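# Stack one keg centred upright on the other

## Task

Using the six arms, set one keg standing upright on top of the other so it sits centred on it. The stack must stay up by itself at the end, since anything held in place only by a robot does not count. Finish by opening the grippers and moving the arms away. The arm feet (scene frame, metres; heading in degrees counter-clockwise from +x) are: arm1 (+0.42, +0.46, +0.69) heading -100; arm2 (+0.01, +0.47, +0.61) heading -78; arm3 (-0.44, +0.52, +0.71) heading -97; arm4 (-0.59, -0.23, +0.63) heading +55; arm5 (+0.02, -0.46, +0.73) heading +79; arm6 (+0.46, -0.52, +0.65) heading +105.

## Robot and tools

Robots: six identical i2rt Big YAM arms named arm1 to arm6. Each has six revolute joints, a two-finger gripper and a wrist camera. With joints 1 and 6 at zero and the hand level and pointing forward, the wrist camera rides on top of the hand and looks toward the fingertips. The hand reaches about 1.0 m from the joint1 axis. A fixed room camera, cam_high, looks over the scene. Loose objects may occasionally get a short push from outside.

Frames: there is one shared scene frame with its origin on the floor and +z up. Foot positions and headings are listed in the task. At joint1 = 0 an arm stretches out along its foot heading. The point called hand is midway between the fingertips. Its z axis runs along the fingers and its y axis is the direction the fingers open and close.

execute_actions(actions, cameras): actions is a list holding one action, or an empty list if you only want state and images. An action is an object keyed by arm name ("arm1"..."arm6"). Each arm entry holds "joints", an object that maps joint names to absolute targets. These are not offsets. The names and ranges are:
- joint1_rad: -2.879 to 2.879. Rotates the arm about its foot, positive counter-clockwise seen from above.
- joint2_rad: 0 to 3.141. Shoulder. At 0 the upper arm lies roughly level pointing backward, and raising the value lifts it up and over to the front.
- joint3_rad: 0 to 3.019. Elbow. At 0 it is fully folded and larger values open it.
- joint4_rad: -1.692 to 1.57. Hand pitch, positive tips the fingers up.
- joint5_rad: -1.57 to 1.57. Sideways hand swing, positive toward the arm's right.
- joint6_rad: -2.094 to 2.094. Hand roll, positive clockwise when viewed from behind the hand.
- gripper_m: 0 to 0.093 metres of fingertip gap. Each finger pad can press with roughly 50-62 N, and less on some grippers.
A joint counts as arrived within ±0.045, 0.14, 0.09, 0.055, 0.03 and 0.035 rad for joints 1-6, and ±0.003 m for the gripper. All commanded motions start together, but each joint has its own speed, so the hand can sweep a wide arc between postures. A joint or arm you leave out can still be driving toward an earlier target. An unknown key or an out-of-range number rejects the whole call, and nothing moves. cameras is a list of camera names (arm1_cam_wrist ... arm6_cam_wrist, cam_high, or "all"). If you omit it or pass null, every camera is returned, and [] returns no images. The result gives each robot's state and one end-of-call image per requested camera, in the order named on the "pictures" line.

wait(seconds): 0 to 10. Sends no new command and returns state and images the same way as an empty action.

zoom_image(camera, region): gives a closer look at part of that camera's most recent full image. region is [x0, y0, x1, y1] in image pixels, measured from the top-left corner, and can be at most 504x504. The wrist cameras are 616x616 fisheye and cam_high is 672x504.

read_manual(section): returns only licence text ("licences") and does not move anything.

finished_scene(scene): closes the given scene number once the last command has been held, and reports whether the goal was met. This cannot be reversed. Replying without any tool call also ends the run.

Reading results: joint_positions gives the current joint values. joint_status gives how each joint in the last accepted action ended:
- off_target: the joint stopped short and may still be pushing.
- contact_stop or time_out: the joint now holds where it stopped. After time_out, a joint can keep a nearby target and go on pushing, and on_its_own will list it.
- not_followed: a self/inter-arm collision check withheld those arm targets. This goes with a "joint command not followed" line and a cause. The withheld targets may be retried on later actions, but gripper targets still run.
- limit_stop_at_motor_heat: the arm stopped because of overheating.
on_its_own lists what the arm is doing without being commanded, and its "held at" value is the joint's target, not its actual position. To relieve a joint that is pushing, command it to its reported position. A tiny change of target may not move a joint at all.

Order of work: look first (empty call or cam_high), then open a gripper and approach a keg. Close on it, lift it and carry it over the other keg. Lower it until it rests centred, open, check that the stack stands without help, then withdraw every arm clear and finish the scene.

Avoid: arms pressing hard against each other. This fails the run, and a hard collision may too. The clearance check ignores fingers, gripper housings and wrist cameras and can act too late. Also avoid dropping, slipping or slamming kegs, knocking anything over, and prolonged hard pushing. The arms do not stop on contact and keep forcing. Holding a load heats motors, including while you think. A MOTOR HOT warning appears from 85 °C. At 100 °C an OVER-TEMPERATURE FAULT drops that arm until it cools, and afterwards you must resend its targets. The simulation keeps running while you compose replies, and meanwhile the arms hold your last command, so keep loads short. Shorter robot motion is better.

Each tool is called after "Emit:" by a JSON object that holds its "fn" and its "kwargs".

## Session

Emit:
{"fn": "execute_actions", "kwargs": {"actions": []}}

Scene clock: 0.00 s.
Motor temperatures (°C, as the motors report them): arm1=[21 20 22 20 20 20] | arm2=[21 20 19 20 21 21] | arm3=[20 19 22 21 19 20] | arm4=[21 22 22 20 19 19] | arm5=[20 19 20 18 21 18] | arm6=[21 20 19 20 19 20]
arm1.joint_positions: joint1_rad=+0.339 joint2_rad=+0.554 joint3_rad=+1.391 joint4_rad=-1.330 joint5_rad=+0.095 joint6_rad=-0.391 gripper_m=+0.094
arm1.joint_status: not commanded
arm1.hand: x=+0.4287 y=+0.2499 z=+1.2410 quat_wxyz=(-0.290, -0.444, -0.735, +0.423) (m; scene frame)
arm2.joint_positions: joint1_rad=-0.244 joint2_rad=+0.605 joint3_rad=+1.475 joint4_rad=-1.454 joint5_rad=-0.150 joint6_rad=+0.299 gripper_m=+0.095
arm2.joint_status: not commanded
arm2.hand: x=+0.0196 y=+0.2709 z=+1.1664 quat_wxyz=(-0.418, -0.698, -0.532, +0.232) (m; scene frame)
arm3.joint_positions: joint1_rad=+0.146 joint2_rad=+0.608 joint3_rad=+1.466 joint4_rad=-1.223 joint5_rad=+0.197 joint6_rad=+0.505 gripper_m=+0.095
arm3.joint_status: not commanded
arm3.hand: x=-0.4735 y=+0.2859 z=+1.3086 quat_wxyz=(-0.446, -0.734, -0.378, +0.346) (m; scene frame)
arm4.joint_positions: joint1_rad=-0.417 joint2_rad=+0.561 joint3_rad=+1.335 joint4_rad=-1.427 joint5_rad=-0.066 joint6_rad=-0.510 gripper_m=+0.094
arm4.joint_status: not commanded
arm4.hand: x=-0.4274 y=-0.1124 z=+1.1359 quat_wxyz=(-0.447, +0.464, -0.764, -0.032) (m; scene frame)
arm5.joint_positions: joint1_rad=+0.290 joint2_rad=+0.626 joint3_rad=+1.460 joint4_rad=-1.194 joint5_rad=+0.240 joint6_rad=+0.083 gripper_m=+0.094
arm5.joint_status: not commanded
arm5.hand: x=+0.0360 y=-0.2280 z=+1.3341 quat_wxyz=(-0.442, +0.531, -0.619, -0.373) (m; scene frame)
arm6.joint_positions: joint1_rad=-0.104 joint2_rad=+0.572 joint3_rad=+1.328 joint4_rad=-1.507 joint5_rad=-0.187 joint6_rad=+0.493 gripper_m=+0.094
arm6.joint_status: not commanded
arm6.hand: x=+0.3953 y=-0.3348 z=+1.1379 quat_wxyz=(-0.101, +0.562, -0.719, -0.395) (m; scene frame)
pictures: arm1_cam_wrist, arm2_cam_wrist, arm3_cam_wrist, arm4_cam_wrist, arm5_cam_wrist, arm6_cam_wrist, cam_high
Images, in order (width x height): arm1_cam_wrist 616x616, arm2_cam_wrist 616x616, arm3_cam_wrist 616x616, arm4_cam_wrist 616x616, arm5_cam_wrist 616x616, arm6_cam_wrist 616x616, cam_high 672x504.

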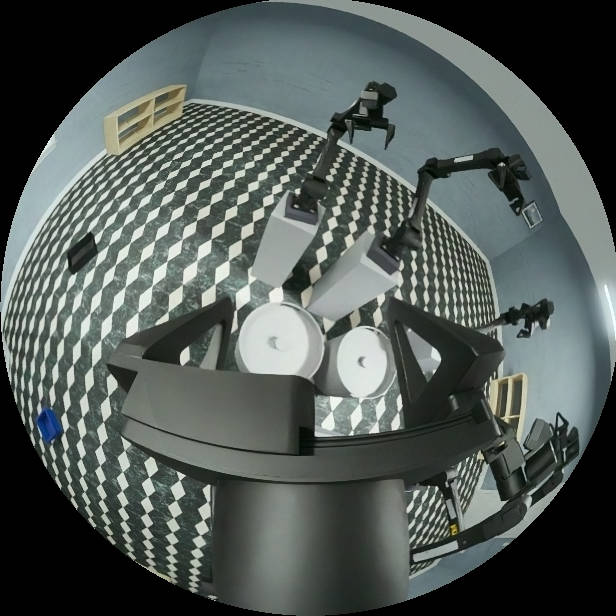

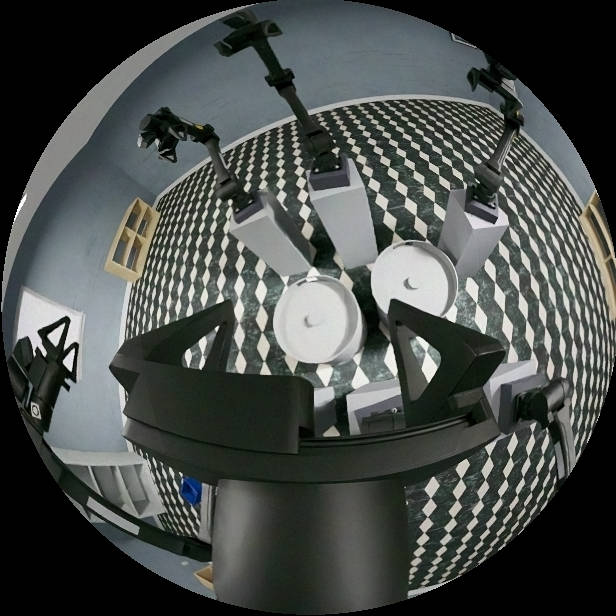

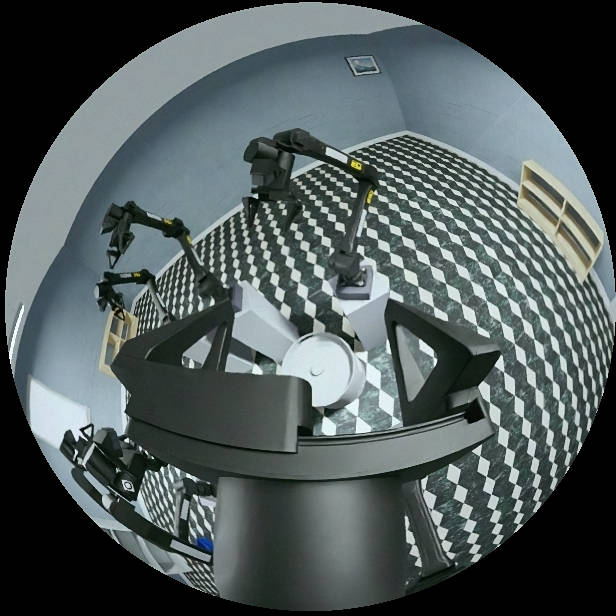

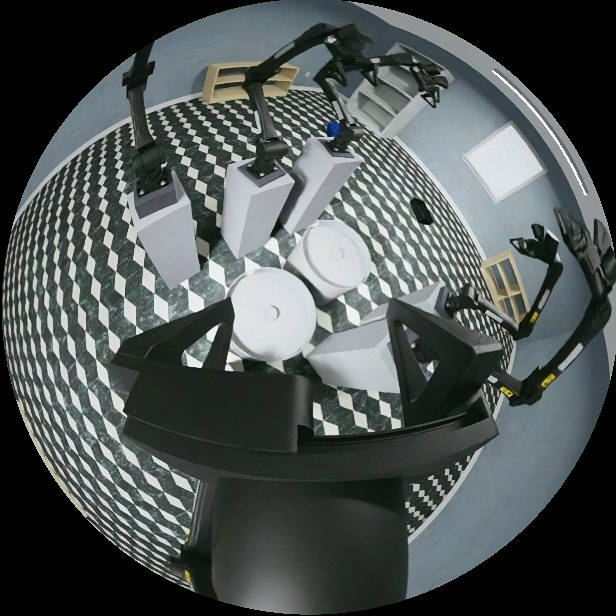

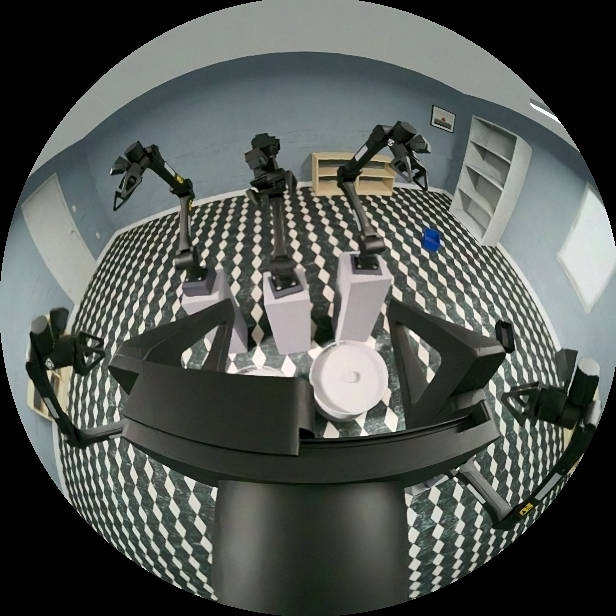

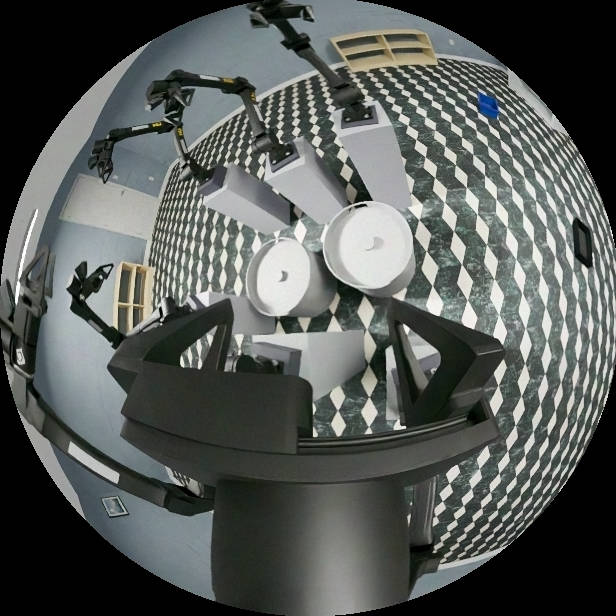

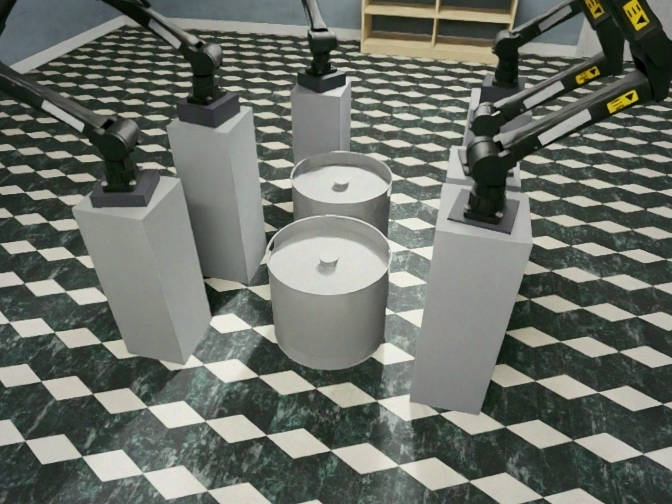

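Emit:
{"fn": "zoom_image", "kwargs": {"camera": "cam_high", "region": [230, 130, 430, 380]}}

Region (230, 130, 430, 380) of cam_high's 672x504 image, scaled by 2.016, with more detail than that image has; it fills the left 403 columns of this view, and the rest is white.

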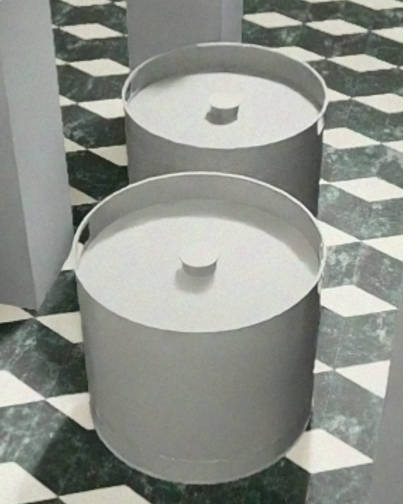

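Emit:
{"fn": "execute_actions", "kwargs": {"actions": [{"arm2":{"joints":{"joint1_rad":0.265,"joint2_rad":1.477,"joint3_rad":1.142,"joint4_rad":-1.236,"joint5_rad":0,"joint6_rad":0}},"arm5":{"joints":{"joint1_rad":0.74,"joint2_rad":1.477,"joint3_rad":1.142,"joint4_rad":-1.236,"joint5_rad":0,"joint6_rad":0}}}], "cameras": ["arm2_cam_wrist","arm5_cam_wrist","cam_high"]}}

Scene clock: 9.07 s.
Motor temperatures (°C, as the motors report them): arm1=[21 20 24 20 20 20] | arm2=[21 20 20 20 21 21] | arm3=[20 19 24 21 19 20] | arm4=[21 22 24 20 19 19] | arm5=[20 19 22 18 21 18] | arm6=[21 20 21 20 19 20]
arm1.joint_positions: joint1_rad=+0.339 joint2_rad=+0.554 joint3_rad=+1.391 joint4_rad=-1.330 joint5_rad=+0.095 joint6_rad=-0.391 gripper_m=+0.094
arm1.joint_status: not commanded
arm1.hand: x=+0.4287 y=+0.2499 z=+1.2410 quat_wxyz=(-0.290, -0.444, -0.735, +0.423) (m; scene frame)
arm2.joint_positions: joint1_rad=+0.268 joint2_rad=+1.463 joint3_rad=+1.130 joint4_rad=-1.248 joint5_rad=-0.002 joint6_rad=+0.015 gripper_m=+0.095
arm2.joint_status: all done
arm2.hand: x=+0.1921 y=+0.1070 z=+0.7534 quat_wxyz=(-0.002, -0.530, -0.848, -0.006) (m; scene frame)
arm3.joint_positions: joint1_rad=+0.146 joint2_rad=+0.608 joint3_rad=+1.466 joint4_rad=-1.223 joint5_rad=+0.197 joint6_rad=+0.505 gripper_m=+0.095
arm3.joint_status: not commanded
arm3.hand: x=-0.4735 y=+0.2859 z=+1.3086 quat_wxyz=(-0.446, -0.734, -0.378, +0.346) (m; scene frame)
arm4.joint_positions: joint1_rad=-0.417 joint2_rad=+0.561 joint3_rad=+1.335 joint4_rad=-1.427 joint5_rad=-0.066 joint6_rad=-0.510 gripper_m=+0.094
arm4.joint_status: not commanded
arm4.hand: x=-0.4274 y=-0.1124 z=+1.1359 quat_wxyz=(-0.447, +0.464, -0.764, -0.032) (m; scene frame)
arm5.joint_positions: joint1_rad=+0.743 joint2_rad=+1.467 joint3_rad=+1.126 joint4_rad=-1.225 joint5_rad=+0.001 joint6_rad=+0.014 gripper_m=+0.094
arm5.joint_status: all done
arm5.hand: x=-0.1945 y=-0.1106 z=+0.8699 quat_wxyz=(-0.008, +0.869, -0.495, -0.003) (m; scene frame)
arm6.joint_positions: joint1_rad=-0.104 joint2_rad=+0.572 joint3_rad=+1.328 joint4_rad=-1.507 joint5_rad=-0.187 joint6_rad=+0.493 gripper_m=+0.094
arm6.joint_status: not commanded
arm6.hand: x=+0.3953 y=-0.3348 z=+1.1379 quat_wxyz=(-0.101, +0.562, -0.719, -0.395) (m; scene frame)
pictures: arm2_cam_wrist, arm5_cam_wrist, cam_high
Images, in order (width x height): arm2_cam_wrist 616x616, arm5_cam_wrist 616x616, cam_high 672x504.

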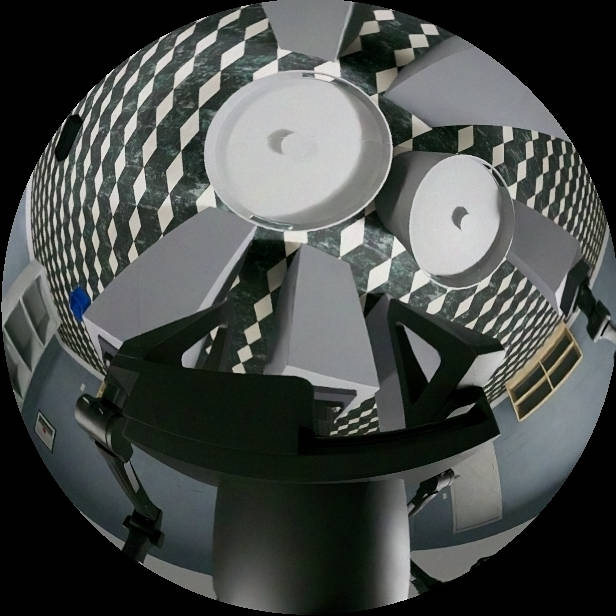

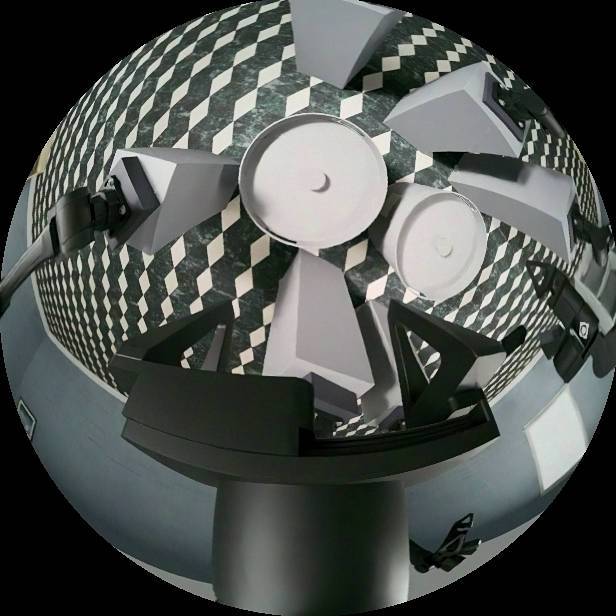

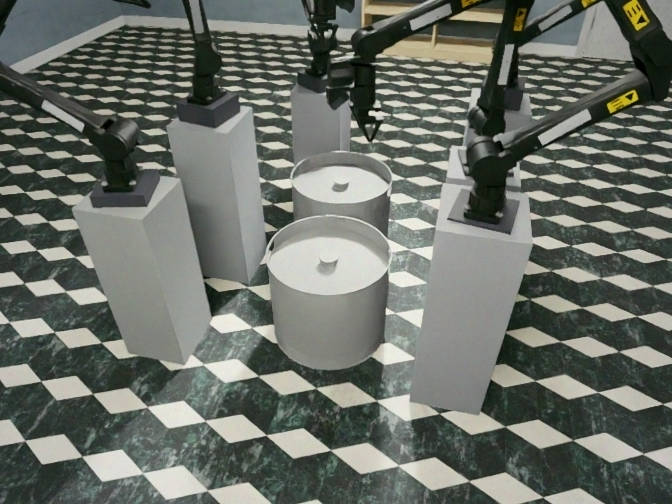

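Emit:
{"fn": "execute_actions", "kwargs": {"actions": [{"arm2":{"joints":{"joint1_rad":0.548,"joint2_rad":1.876,"joint3_rad":0.812,"joint4_rad":-0.507,"joint6_rad":-0.813}},"arm5":{"joints":{"joint1_rad":-0.565,"joint2_rad":2.214,"joint3_rad":0.821,"joint4_rad":-0.178,"joint6_rad":0.813}}}], "cameras": ["arm2_cam_wrist","arm5_cam_wrist","cam_high"]}}

Scene clock: 23.10 s.
Motor temperatures (°C, as the motors report them): arm1=[21 20 26 20 20 20] | arm2=[21 20 21 20 21 21] | arm3=[20 19 25 21 19 20] | arm4=[21 22 26 20 19 19] | arm5=[20 19 23 18 21 18] | arm6=[21 20 23 20 19 21]
arm1.joint_positions: joint1_rad=+0.339 joint2_rad=+0.554 joint3_rad=+1.391 joint4_rad=-1.330 joint5_rad=+0.095 joint6_rad=-0.391 gripper_m=+0.094
arm1.joint_status: not commanded
arm1.hand: x=+0.4287 y=+0.2499 z=+1.2410 quat_wxyz=(-0.290, -0.444, -0.735, +0.423) (m; scene frame)
arm2.joint_positions: joint1_rad=+0.556 joint2_rad=+1.884 joint3_rad=+0.798 joint4_rad=-0.524 joint5_rad=-0.001 joint6_rad=-0.799 gripper_m=+0.095
arm2.joint_status: all done
arm2.hand: x=+0.2664 y=+0.1999 z=+0.4964 quat_wxyz=(+0.007, -0.007, -1.000, -0.014) (m; scene frame)
arm3.joint_positions: joint1_rad=+0.146 joint2_rad=+0.608 joint3_rad=+1.466 joint4_rad=-1.223 joint5_rad=+0.197 joint6_rad=+0.505 gripper_m=+0.095
arm3.joint_status: not commanded
arm3.hand: x=-0.4735 y=+0.2859 z=+1.3086 quat_wxyz=(-0.446, -0.734, -0.378, +0.346) (m; scene frame)
arm4.joint_positions: joint1_rad=-0.417 joint2_rad=+0.561 joint3_rad=+1.335 joint4_rad=-1.427 joint5_rad=-0.066 joint6_rad=-0.510 gripper_m=+0.094
arm4.joint_status: not commanded
arm4.hand: x=-0.4274 y=-0.1124 z=+1.1359 quat_wxyz=(-0.447, +0.464, -0.764, -0.032) (m; scene frame)
arm5.joint_positions: joint1_rad=-0.569 joint2_rad=+2.200 joint3_rad=+0.824 joint4_rad=-0.190 joint5_rad=+0.000 joint6_rad=+0.799 gripper_m=+0.094
arm5.joint_status: all done
arm5.hand: x=+0.2799 y=-0.1869 z=+0.5059 quat_wxyz=(-0.004, +0.005, -1.000, -0.008) (m; scene frame)
arm6.joint_positions: joint1_rad=-0.104 joint2_rad=+0.572 joint3_rad=+1.328 joint4_rad=-1.507 joint5_rad=-0.187 joint6_rad=+0.493 gripper_m=+0.094
arm6.joint_status: not commanded
arm6.hand: x=+0.3953 y=-0.3348 z=+1.1379 quat_wxyz=(-0.101, +0.562, -0.719, -0.395) (m; scene frame)
pictures: arm2_cam_wrist, arm5_cam_wrist, cam_high
Images, in order (width x height): arm2_cam_wrist 616x616, arm5_cam_wrist 616x616, cam_high 672x504.

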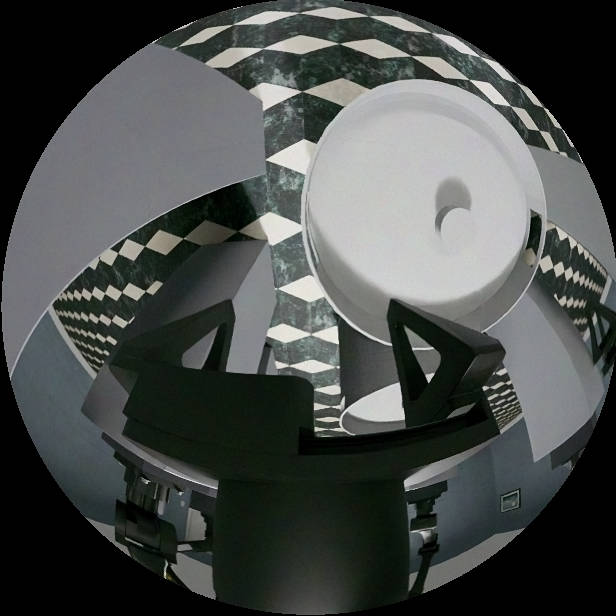

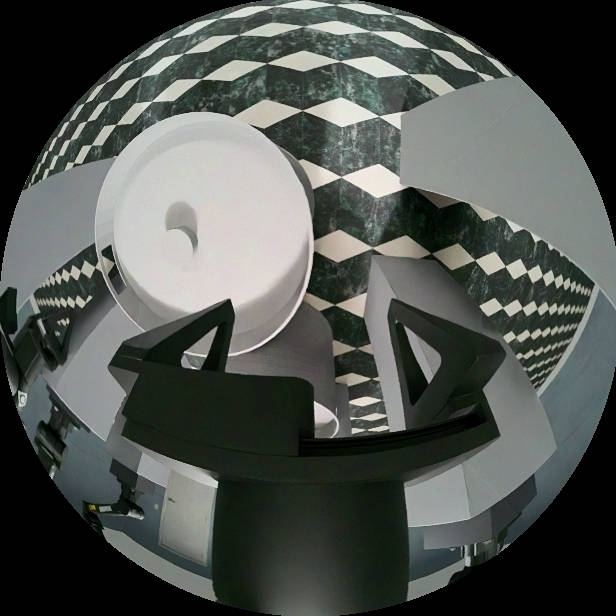

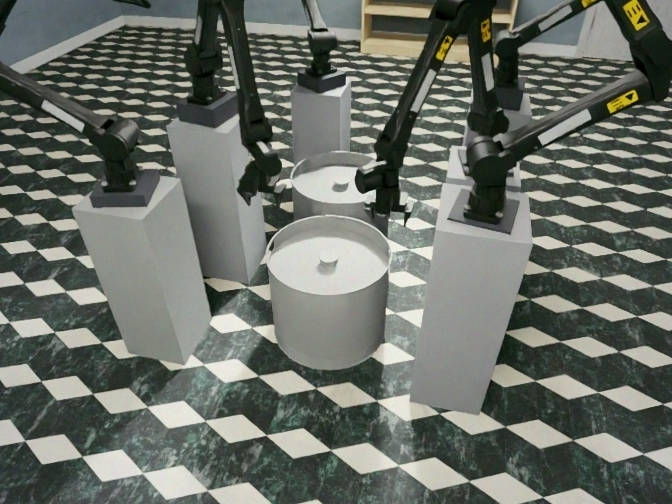

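Emit:
{"fn": "execute_actions", "kwargs": {"actions": [], "cameras": ["arm2_cam_wrist","arm5_cam_wrist","cam_high"]}}

Scene clock: 24.40 s.
Motor temperatures (°C, as the motors report them): arm1=[21 20 27 20 20 20] | arm2=[21 20 21 20 21 21] | arm3=[20 19 25 21 19 20] | arm4=[21 22 27 20 19 19] | arm5=[20 19 23 18 21 18] | arm6=[21 20 23 20 19 21]
arm1.joint_positions: joint1_rad=+0.339 joint2_rad=+0.554 joint3_rad=+1.391 joint4_rad=-1.330 joint5_rad=+0.095 joint6_rad=-0.391 gripper_m=+0.094
arm1.joint_status: not commanded
arm1.hand: x=+0.4287 y=+0.2499 z=+1.2410 quat_wxyz=(-0.290, -0.444, -0.735, +0.423) (m; scene frame)
arm2.joint_positions: joint1_rad=+0.556 joint2_rad=+1.884 joint3_rad=+0.798 joint4_rad=-0.524 joint5_rad=-0.001 joint6_rad=-0.799 gripper_m=+0.095
arm2.joint_status: all done
arm2.hand: x=+0.2664 y=+0.1999 z=+0.4964 quat_wxyz=(+0.007, -0.007, -1.000, -0.014) (m; scene frame)
arm3.joint_positions: joint1_rad=+0.146 joint2_rad=+0.608 joint3_rad=+1.466 joint4_rad=-1.223 joint5_rad=+0.197 joint6_rad=+0.505 gripper_m=+0.095
arm3.joint_status: not commanded
arm3.hand: x=-0.4735 y=+0.2859 z=+1.3086 quat_wxyz=(-0.446, -0.734, -0.378, +0.346) (m; scene frame)
arm4.joint_positions: joint1_rad=-0.417 joint2_rad=+0.561 joint3_rad=+1.335 joint4_rad=-1.427 joint5_rad=-0.066 joint6_rad=-0.510 gripper_m=+0.094
arm4.joint_status: not commanded
arm4.hand: x=-0.4274 y=-0.1124 z=+1.1359 quat_wxyz=(-0.447, +0.464, -0.764, -0.032) (m; scene frame)
arm5.joint_positions: joint1_rad=-0.569 joint2_rad=+2.200 joint3_rad=+0.824 joint4_rad=-0.190 joint5_rad=+0.000 joint6_rad=+0.799 gripper_m=+0.094
arm5.joint_status: all done
arm5.hand: x=+0.2799 y=-0.1869 z=+0.5059 quat_wxyz=(-0.004, +0.005, -1.000, -0.008) (m; scene frame)
arm6.joint_positions: joint1_rad=-0.104 joint2_rad=+0.572 joint3_rad=+1.328 joint4_rad=-1.507 joint5_rad=-0.187 joint6_rad=+0.493 gripper_m=+0.094
arm6.joint_status: not commanded
arm6.hand: x=+0.3953 y=-0.3348 z=+1.1379 quat_wxyz=(-0.101, +0.562, -0.719, -0.395) (m; scene frame)
pictures: arm2_cam_wrist, arm5_cam_wrist, cam_high
Images, in order (width x height): arm2_cam_wrist 616x616, arm5_cam_wrist 616x616, cam_high 672x504.

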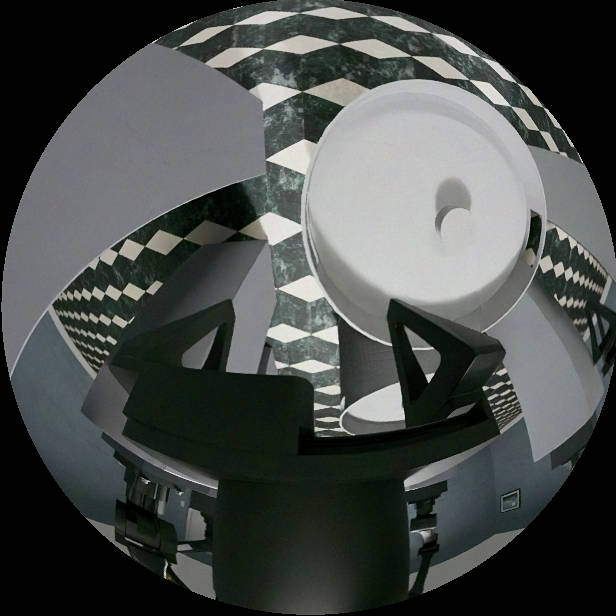

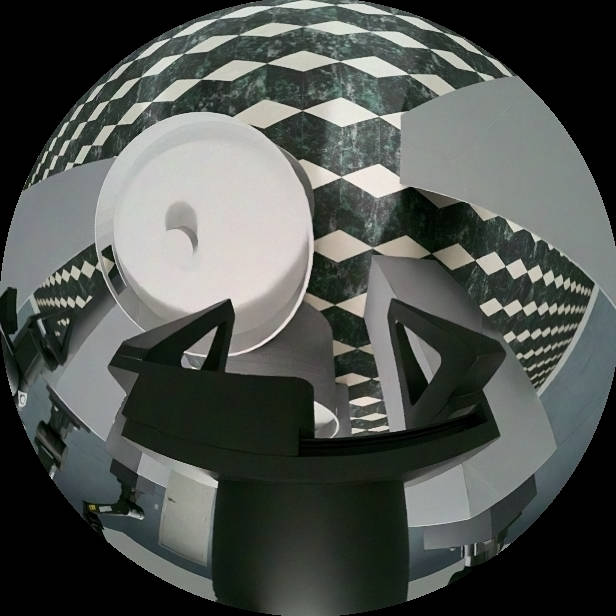

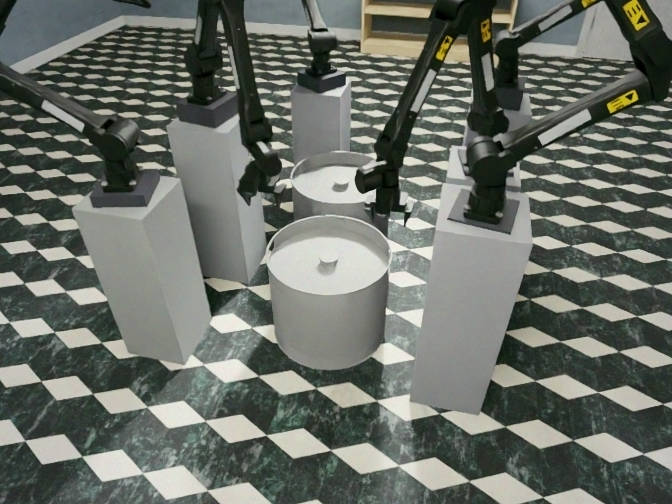

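Emit:
{"fn": "execute_actions", "kwargs": {"actions": [{"arm2":{"joints":{"joint1_rad":0.57,"joint2_rad":2.065,"joint3_rad":0.81,"joint4_rad":-0.29}},"arm5":{"joints":{"joint1_rad":-0.555,"joint2_rad":2.511,"joint3_rad":0.942,"joint4_rad":0.0}}}], "cameras": ["arm2_cam_wrist","arm5_cam_wrist","cam_high"]}}

Emit:
{"fn": "zoom_image", "kwargs": {"camera": "cam_high", "region": [220, 140, 440, 300]}}

Scene clock: 29.60 s.
Motor temperatures (°C, as the motors report them): arm1=[21 20 27 21 20 20] | arm2=[21 21 21 20 21 21] | arm3=[20 19 26 21 19 20] | arm4=[21 22 27 20 19 19] | arm5=[20 19 23 18 21 18] | arm6=[21 20 23 20 19 21]
arm1.joint_positions: joint1_rad=+0.339 joint2_rad=+0.554 joint3_rad=+1.391 joint4_rad=-1.330 joint5_rad=+0.095 joint6_rad=-0.391 gripper_m=+0.094
arm1.joint_status: not commanded
arm1.hand: x=+0.4287 y=+0.2499 z=+1.2410 quat_wxyz=(-0.290, -0.444, -0.735, +0.423) (m; scene frame)
arm2.joint_positions: joint1_rad=+0.562 joint2_rad=+2.065 joint3_rad=+0.801 joint4_rad=-0.308 joint5_rad=-0.001 joint6_rad=-0.799 gripper_m=+0.095
arm2.joint_status: all done
arm2.hand: x=+0.2721 y=+0.1978 z=+0.4320 quat_wxyz=(-0.006, -0.004, -1.000, +0.000) (m; scene frame)
arm3.joint_positions: joint1_rad=+0.146 joint2_rad=+0.608 joint3_rad=+1.466 joint4_rad=-1.223 joint5_rad=+0.197 joint6_rad=+0.505 gripper_m=+0.095
arm3.joint_status: not commanded
arm3.hand: x=-0.4735 y=+0.2859 z=+1.3086 quat_wxyz=(-0.446, -0.734, -0.378, +0.346) (m; scene frame)
arm4.joint_positions: joint1_rad=-0.417 joint2_rad=+0.561 joint3_rad=+1.335 joint4_rad=-1.427 joint5_rad=-0.066 joint6_rad=-0.510 gripper_m=+0.094
arm4.joint_status: not commanded
arm4.hand: x=-0.4274 y=-0.1124 z=+1.1359 quat_wxyz=(-0.447, +0.464, -0.764, -0.032) (m; scene frame)
arm5.joint_positions: joint1_rad=-0.566 joint2_rad=+2.517 joint3_rad=+0.937 joint4_rad=-0.009 joint5_rad=+0.000 joint6_rad=+0.800 gripper_m=+0.094
arm5.joint_status: all done
arm5.hand: x=+0.2699 y=-0.1946 z=+0.3988 quat_wxyz=(+0.004, +0.006, -1.000, +0.000) (m; scene frame)
arm6.joint_positions: joint1_rad=-0.104 joint2_rad=+0.572 joint3_rad=+1.328 joint4_rad=-1.507 joint5_rad=-0.187 joint6_rad=+0.493 gripper_m=+0.094
arm6.joint_status: not commanded
arm6.hand: x=+0.3953 y=-0.3348 z=+1.1379 quat_wxyz=(-0.101, +0.562, -0.719, -0.395) (m; scene frame)
pictures: arm2_cam_wrist, arm5_cam_wrist, cam_high
Images, in order (width x height): arm2_cam_wrist 616x616, arm5_cam_wrist 616x616, cam_high 672x504.

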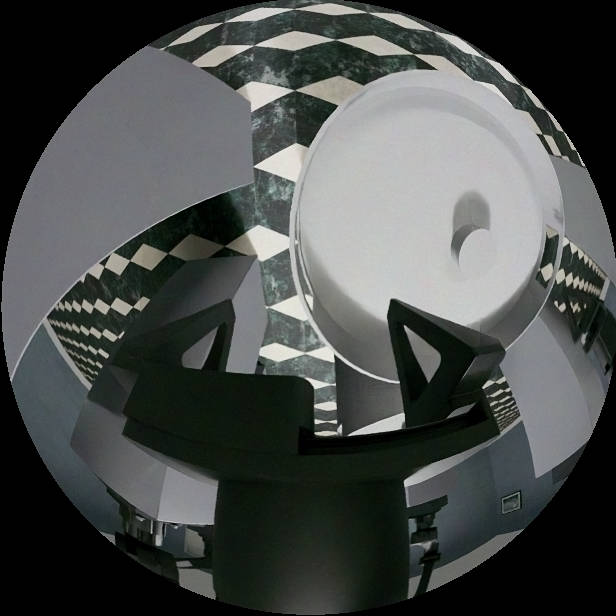

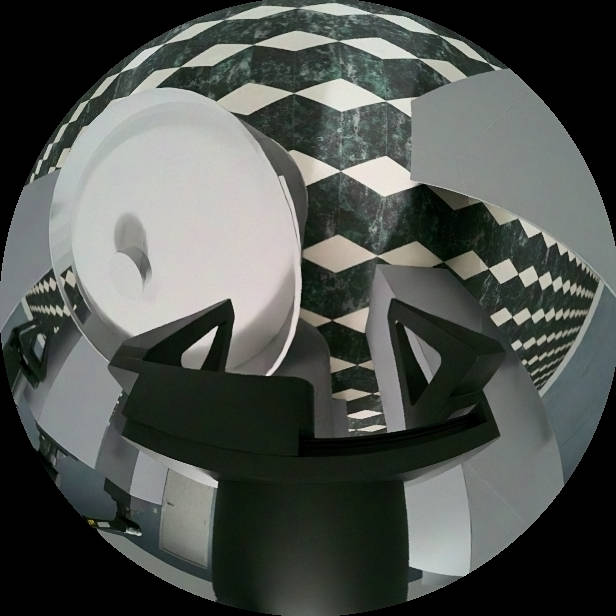

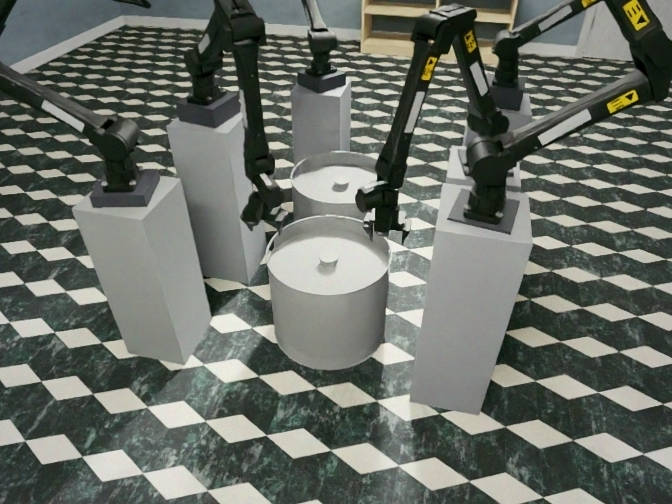

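Region (220, 140, 440, 300) of cam_high's 672x504 image, scaled by 2.291, with more detail than that image has; it fills the top 367 rows of this view, and the rest is white.

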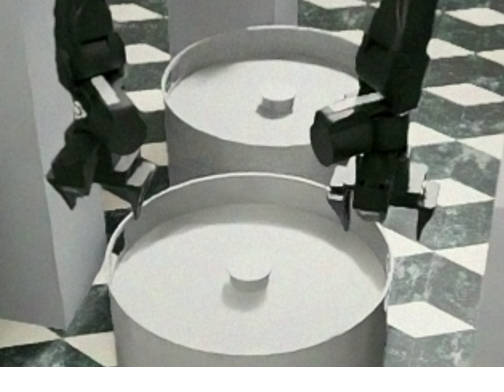

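Emit:
{"fn": "execute_actions", "kwargs": {"actions": [{"arm2":{"joints":{"joint1_rad":0.615,"joint2_rad":2.352,"joint3_rad":0.895,"joint4_rad":-0.095,"joint6_rad":-0.76}},"arm5":{"joints":{"joint1_rad":-0.535,"joint2_rad":2.755,"joint3_rad":1.127,"joint4_rad":0.078}}}], "cameras": ["arm2_cam_wrist","arm5_cam_wrist","cam_high"]}}

Emit:
{"fn": "zoom_image", "kwargs": {"camera": "cam_high", "region": [220, 140, 440, 300]}}

Scene clock: 35.63 s.
Motor temperatures (°C, as the motors report them): arm1=[21 20 27 21 20 20] | arm2=[21 21 20 20 21 21] | arm3=[20 19 26 21 19 20] | arm4=[21 22 27 20 19 19] | arm5=[20 20 22 18 21 18] | arm6=[21 20 24 20 19 21]
arm1.joint_positions: joint1_rad=+0.339 joint2_rad=+0.554 joint3_rad=+1.391 joint4_rad=-1.330 joint5_rad=+0.095 joint6_rad=-0.391 gripper_m=+0.094
arm1.joint_status: not commanded
arm1.hand: x=+0.4287 y=+0.2499 z=+1.2410 quat_wxyz=(-0.290, -0.444, -0.735, +0.423) (m; scene frame)
arm2.joint_positions: joint1_rad=+0.615 joint2_rad=+2.356 joint3_rad=+0.889 joint4_rad=-0.111 joint5_rad=-0.001 joint6_rad=-0.774 gripper_m=+0.095
arm2.joint_status: all done
arm2.hand: x=+0.2870 y=+0.2122 z=+0.3352 quat_wxyz=(-0.004, +0.010, -1.000, -0.002) (m; scene frame)
arm3.joint_positions: joint1_rad=+0.146 joint2_rad=+0.608 joint3_rad=+1.466 joint4_rad=-1.223 joint5_rad=+0.197 joint6_rad=+0.505 gripper_m=+0.095
arm3.joint_status: not commanded
arm3.hand: x=-0.4735 y=+0.2859 z=+1.3086 quat_wxyz=(-0.446, -0.734, -0.378, +0.346) (m; scene frame)
arm4.joint_positions: joint1_rad=-0.417 joint2_rad=+0.561 joint3_rad=+1.335 joint4_rad=-1.427 joint5_rad=-0.066 joint6_rad=-0.510 gripper_m=+0.094
arm4.joint_status: not commanded
arm4.hand: x=-0.4274 y=-0.1124 z=+1.1359 quat_wxyz=(-0.447, +0.464, -0.764, -0.032) (m; scene frame)
arm5.joint_positions: joint1_rad=-0.540 joint2_rad=+2.757 joint3_rad=+1.124 joint4_rad=+0.074 joint5_rad=+0.000 joint6_rad=+0.800 gripper_m=+0.094
arm5.joint_status: all done
arm5.hand: x=+0.2746 y=-0.1751 z=+0.3125 quat_wxyz=(-0.006, +0.018, -1.000, -0.010) (m; scene frame)
arm6.joint_positions: joint1_rad=-0.104 joint2_rad=+0.572 joint3_rad=+1.328 joint4_rad=-1.507 joint5_rad=-0.187 joint6_rad=+0.493 gripper_m=+0.094
arm6.joint_status: not commanded
arm6.hand: x=+0.3953 y=-0.3348 z=+1.1379 quat_wxyz=(-0.101, +0.562, -0.719, -0.395) (m; scene frame)
pictures: arm2_cam_wrist, arm5_cam_wrist, cam_high
Images, in order (width x height): arm2_cam_wrist 616x616, arm5_cam_wrist 616x616, cam_high 672x504.

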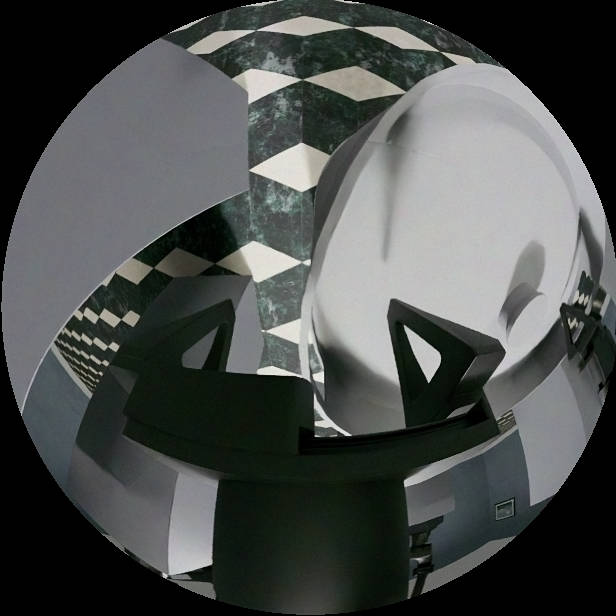

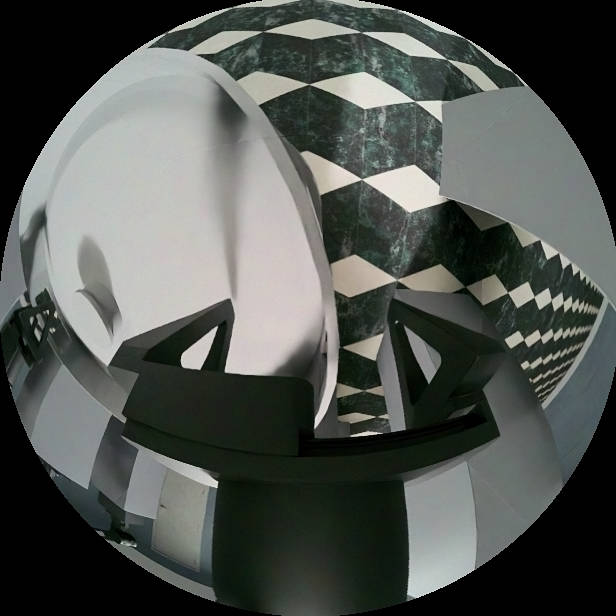

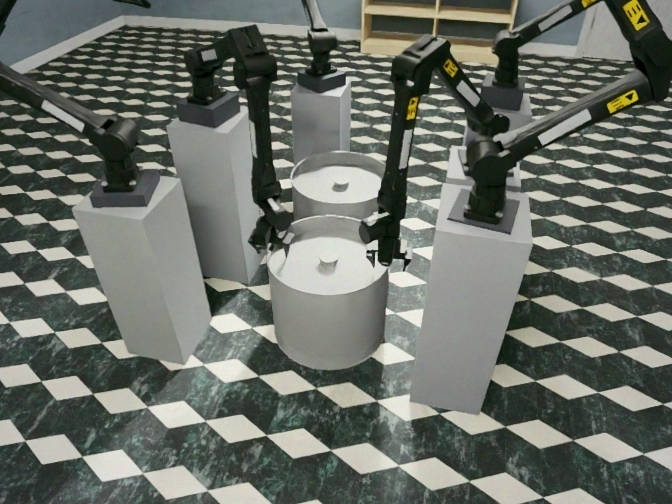

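Region (220, 140, 440, 300) of cam_high's 672x504 image, scaled by 2.291, with more detail than that image has; it fills the top 367 rows of this view, and the rest is white.

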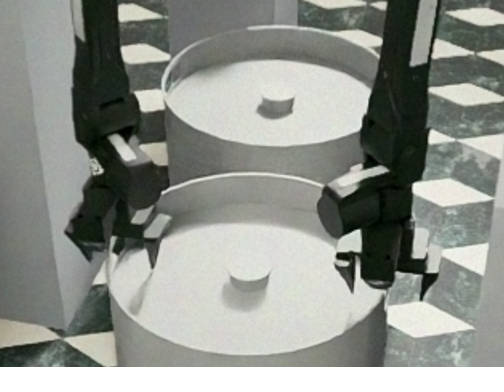

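Emit:
{"fn": "execute_actions", "kwargs": {"actions": [{"arm2":{"joints":{"joint1_rad":0.605,"joint2_rad":2.403,"joint3_rad":0.907,"joint4_rad":-0.052}},"arm5":{"joints":{"joint1_rad":-0.565,"joint4_rad":0.035}}}], "cameras": []}}

Emit:
{"fn": "execute_actions", "kwargs": {"actions": [{"arm2":{"joints":{"gripper_m":0}},"arm5":{"joints":{"gripper_m":0}}}], "cameras": ["arm2_cam_wrist","arm5_cam_wrist"]}}

Emit:
{"fn": "execute_actions", "kwargs": {"actions": [{"arm2":{"joints":{"joint2_rad":2.14,"joint3_rad":0.83,"joint4_rad":-0.25}},"arm5":{"joints":{"joint2_rad":2.50,"joint3_rad":0.95,"joint4_rad":-0.01}}}], "cameras": ["arm2_cam_wrist","arm5_cam_wrist","cam_high"]}}

Scene clock: 41.63 s.
Motor temperatures (°C, as the motors report them): arm1=[21 20 28 21 20 20] | arm2=[21 21 20 20 21 21] | arm3=[20 19 26 21 19 20] | arm4=[21 22 28 20 19 19] | arm5=[20 20 22 18 21 18] | arm6=[21 20 24 20 19 21]
arm1.joint_positions: joint1_rad=+0.339 joint2_rad=+0.554 joint3_rad=+1.391 joint4_rad=-1.330 joint5_rad=+0.095 joint6_rad=-0.391 gripper_m=+0.094
arm1.joint_status: not commanded
arm1.hand: x=+0.4287 y=+0.2499 z=+1.2410 quat_wxyz=(-0.290, -0.444, -0.735, +0.423) (m; scene frame)
arm2.joint_positions: joint1_rad=+0.614 joint2_rad=+2.379 joint3_rad=+0.903 joint4_rad=-0.068 joint5_rad=-0.001 joint6_rad=-0.774 gripper_m=+0.095
arm2.joint_status: all done
arm2.hand: x=+0.2939 y=+0.2052 z=+0.3276 quat_wxyz=(-0.016, +0.009, -1.000, +0.009) (m; scene frame)
arm3.joint_positions: joint1_rad=+0.146 joint2_rad=+0.608 joint3_rad=+1.466 joint4_rad=-1.223 joint5_rad=+0.197 joint6_rad=+0.505 gripper_m=+0.095
arm3.joint_status: not commanded
arm3.hand: x=-0.4735 y=+0.2859 z=+1.3086 quat_wxyz=(-0.446, -0.734, -0.378, +0.346) (m; scene frame)
arm4.joint_positions: joint1_rad=-0.417 joint2_rad=+0.561 joint3_rad=+1.335 joint4_rad=-1.427 joint5_rad=-0.066 joint6_rad=-0.510 gripper_m=+0.094
arm4.joint_status: not commanded
arm4.hand: x=-0.4274 y=-0.1124 z=+1.1359 quat_wxyz=(-0.447, +0.464, -0.764, -0.032) (m; scene frame)
arm5.joint_positions: joint1_rad=-0.558 joint2_rad=+2.757 joint3_rad=+1.124 joint4_rad=+0.045 joint5_rad=+0.000 joint6_rad=+0.800 gripper_m=+0.094
arm5.joint_status: all done
arm5.hand: x=+0.2746 y=-0.1848 z=+0.3124 quat_wxyz=(+0.004, +0.010, -1.000, +0.000) (m; scene frame)
arm6.joint_positions: joint1_rad=-0.104 joint2_rad=+0.572 joint3_rad=+1.328 joint4_rad=-1.507 joint5_rad=-0.187 joint6_rad=+0.493 gripper_m=+0.094
arm6.joint_status: not commanded
arm6.hand: x=+0.3953 y=-0.3348 z=+1.1379 quat_wxyz=(-0.101, +0.562, -0.719, -0.395) (m; scene frame)
pictures: none
No camera images: the call's "cameras" was empty. Leave "cameras" out to get every camera's image.

Scene clock: 42.43 s.
Motor temperatures (°C, as the motors report them): arm1=[21 20 28 21 20 20] | arm2=[21 21 20 20 21 21] | arm3=[20 19 26 21 19 20] | arm4=[21 22 28 20 19 19] | arm5=[20 20 22 18 21 18] | arm6=[21 20 24 20 19 21]
arm1.joint_positions: joint1_rad=+0.339 joint2_rad=+0.554 joint3_rad=+1.391 joint4_rad=-1.330 joint5_rad=+0.095 joint6_rad=-0.391 gripper_m=+0.094
arm1.joint_status: not commanded
arm1.hand: x=+0.4287 y=+0.2499 z=+1.2410 quat_wxyz=(-0.290, -0.444, -0.735, +0.423) (m; scene frame)
arm2.joint_positions: joint1_rad=+0.620 joint2_rad=+2.382 joint3_rad=+0.894 joint4_rad=-0.068 joint5_rad=-0.017 joint6_rad=-0.729 gripper_m=+0.002
arm2.joint_status: all done
arm2.hand: x=+0.2919 y=+0.2140 z=+0.3261 quat_wxyz=(-0.017, -0.010, -1.000, -0.001) (m; scene frame)
arm3.joint_positions: joint1_rad=+0.146 joint2_rad=+0.608 joint3_rad=+1.466 joint4_rad=-1.223 joint5_rad=+0.197 joint6_rad=+0.505 gripper_m=+0.095
arm3.joint_status: not commanded
arm3.hand: x=-0.4735 y=+0.2859 z=+1.3086 quat_wxyz=(-0.446, -0.734, -0.378, +0.346) (m; scene frame)
arm4.joint_positions: joint1_rad=-0.417 joint2_rad=+0.561 joint3_rad=+1.335 joint4_rad=-1.427 joint5_rad=-0.066 joint6_rad=-0.510 gripper_m=+0.094
arm4.joint_status: not commanded
arm4.hand: x=-0.4274 y=-0.1124 z=+1.1359 quat_wxyz=(-0.447, +0.464, -0.764, -0.032) (m; scene frame)
arm5.joint_positions: joint1_rad=-0.558 joint2_rad=+2.757 joint3_rad=+1.125 joint4_rad=+0.044 joint5_rad=-0.001 joint6_rad=+0.788 gripper_m=+0.001
arm5.joint_status: all done
arm5.hand: x=+0.2747 y=-0.1843 z=+0.3124 quat_wxyz=(+0.005, +0.016, -1.000, +0.000) (m; scene frame)
arm6.joint_positions: joint1_rad=-0.104 joint2_rad=+0.572 joint3_rad=+1.328 joint4_rad=-1.507 joint5_rad=-0.187 joint6_rad=+0.493 gripper_m=+0.094
arm6.joint_status: not commanded
arm6.hand: x=+0.3953 y=-0.3348 z=+1.1379 quat_wxyz=(-0.101, +0.562, -0.719, -0.395) (m; scene frame)
pictures: arm2_cam_wrist, arm5_cam_wrist
Images, in order (width x height): arm2_cam_wrist 616x616, arm5_cam_wrist 616x616.

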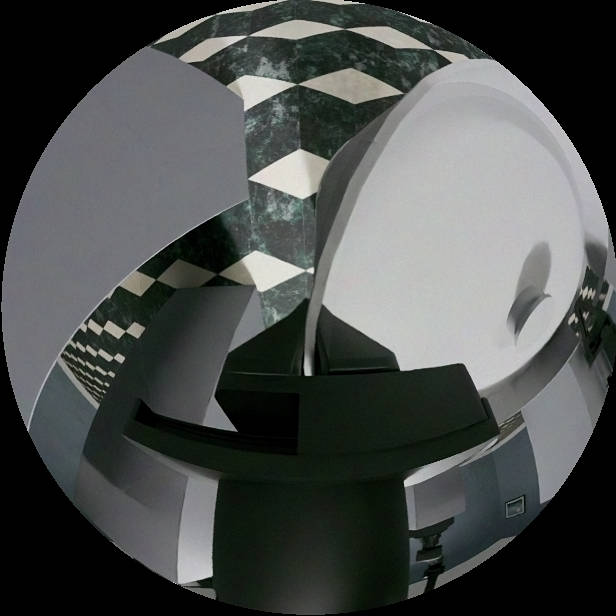

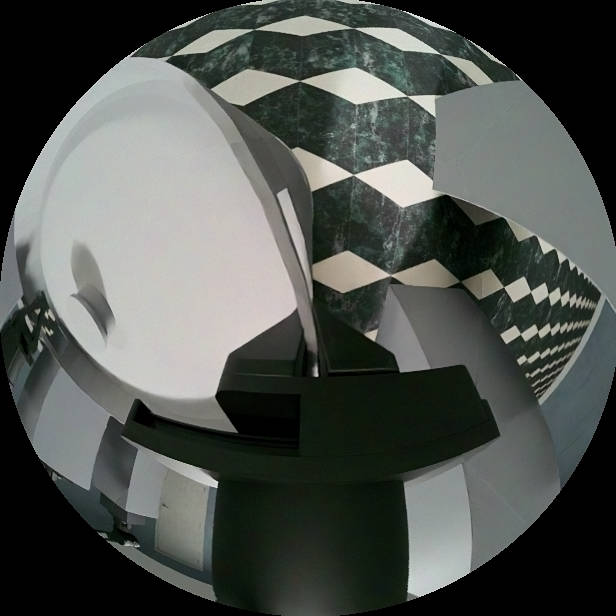

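Scene clock: 44.60 s.
Motor temperatures (°C, as the motors report them): arm1=[21 20 28 21 20 20] | arm2=[21 21 20 20 22 21] | arm3=[20 19 26 21 19 20] | arm4=[21 22 28 20 19 19] | arm5=[20 21 22 18 21 18] | arm6=[21 20 24 20 19 21]
arm1.joint_positions: joint1_rad=+0.339 joint2_rad=+0.554 joint3_rad=+1.391 joint4_rad=-1.330 joint5_rad=+0.095 joint6_rad=-0.391 gripper_m=+0.094
arm1.joint_status: not commanded
arm1.hand: x=+0.4287 y=+0.2499 z=+1.2410 quat_wxyz=(-0.290, -0.444, -0.735, +0.423) (m; scene frame)
arm2.joint_positions: joint1_rad=+0.576 joint2_rad=+2.312 joint3_rad=+0.870 joint4_rad=-0.170 joint5_rad=+0.021 joint6_rad=-0.766 gripper_m=+0.002
arm2.joint_status: joint2_rad time_out (moved -0.071 of -0.242); joint4_rad time_out (moved -0.102 of -0.182); the others done
arm2.on_its_own: joint2_rad reads +2.312 and still pushes toward +2.140 since a time_out; joint4_rad reads -0.170 and still pushes toward -0.250 since a time_out
arm2.hand: x=+0.2676 y=+0.2053 z=+0.3501 quat_wxyz=(+0.015, -0.014, -1.000, -0.006) (m; scene frame)
arm3.joint_positions: joint1_rad=+0.146 joint2_rad=+0.608 joint3_rad=+1.466 joint4_rad=-1.223 joint5_rad=+0.197 joint6_rad=+0.505 gripper_m=+0.095
arm3.joint_status: not commanded
arm3.hand: x=-0.4735 y=+0.2859 z=+1.3086 quat_wxyz=(-0.446, -0.734, -0.378, +0.346) (m; scene frame)
arm4.joint_positions: joint1_rad=-0.417 joint2_rad=+0.561 joint3_rad=+1.335 joint4_rad=-1.427 joint5_rad=-0.066 joint6_rad=-0.510 gripper_m=+0.094
arm4.joint_status: not commanded
arm4.hand: x=-0.4274 y=-0.1124 z=+1.1359 quat_wxyz=(-0.447, +0.464, -0.764, -0.032) (m; scene frame)
arm5.joint_positions: joint1_rad=-0.535 joint2_rad=+2.672 joint3_rad=+1.021 joint4_rad=+0.035 joint5_rad=-0.012 joint6_rad=+0.808 gripper_m=+0.001
arm5.joint_status: joint2_rad time_out (moved -0.085 of -0.257); the others done
arm5.on_its_own: joint2_rad reads +2.672 and still pushes toward +2.500 since a time_out
arm5.hand: x=+0.2521 y=-0.1944 z=+0.3446 quat_wxyz=(+0.018, +0.017, -1.000, +0.006) (m; scene frame)
arm6.joint_positions: joint1_rad=-0.104 joint2_rad=+0.572 joint3_rad=+1.328 joint4_rad=-1.507 joint5_rad=-0.187 joint6_rad=+0.493 gripper_m=+0.094
arm6.joint_status: not commanded
arm6.hand: x=+0.3953 y=-0.3348 z=+1.1379 quat_wxyz=(-0.101, +0.562, -0.719, -0.395) (m; scene frame)
pictures: arm2_cam_wrist, arm5_cam_wrist, cam_high
Images, in order (width x height): arm2_cam_wrist 616x616, arm5_cam_wrist 616x616, cam_high 672x504.

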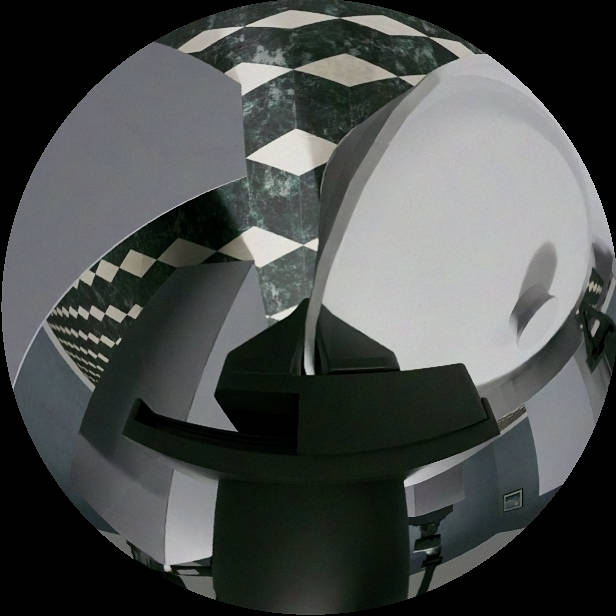

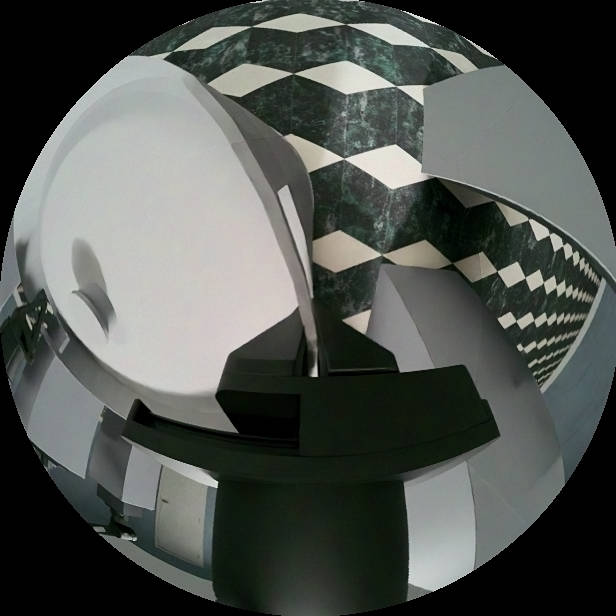

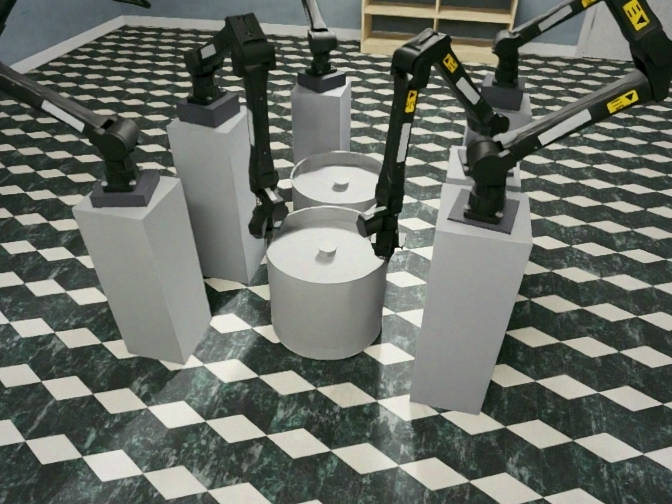

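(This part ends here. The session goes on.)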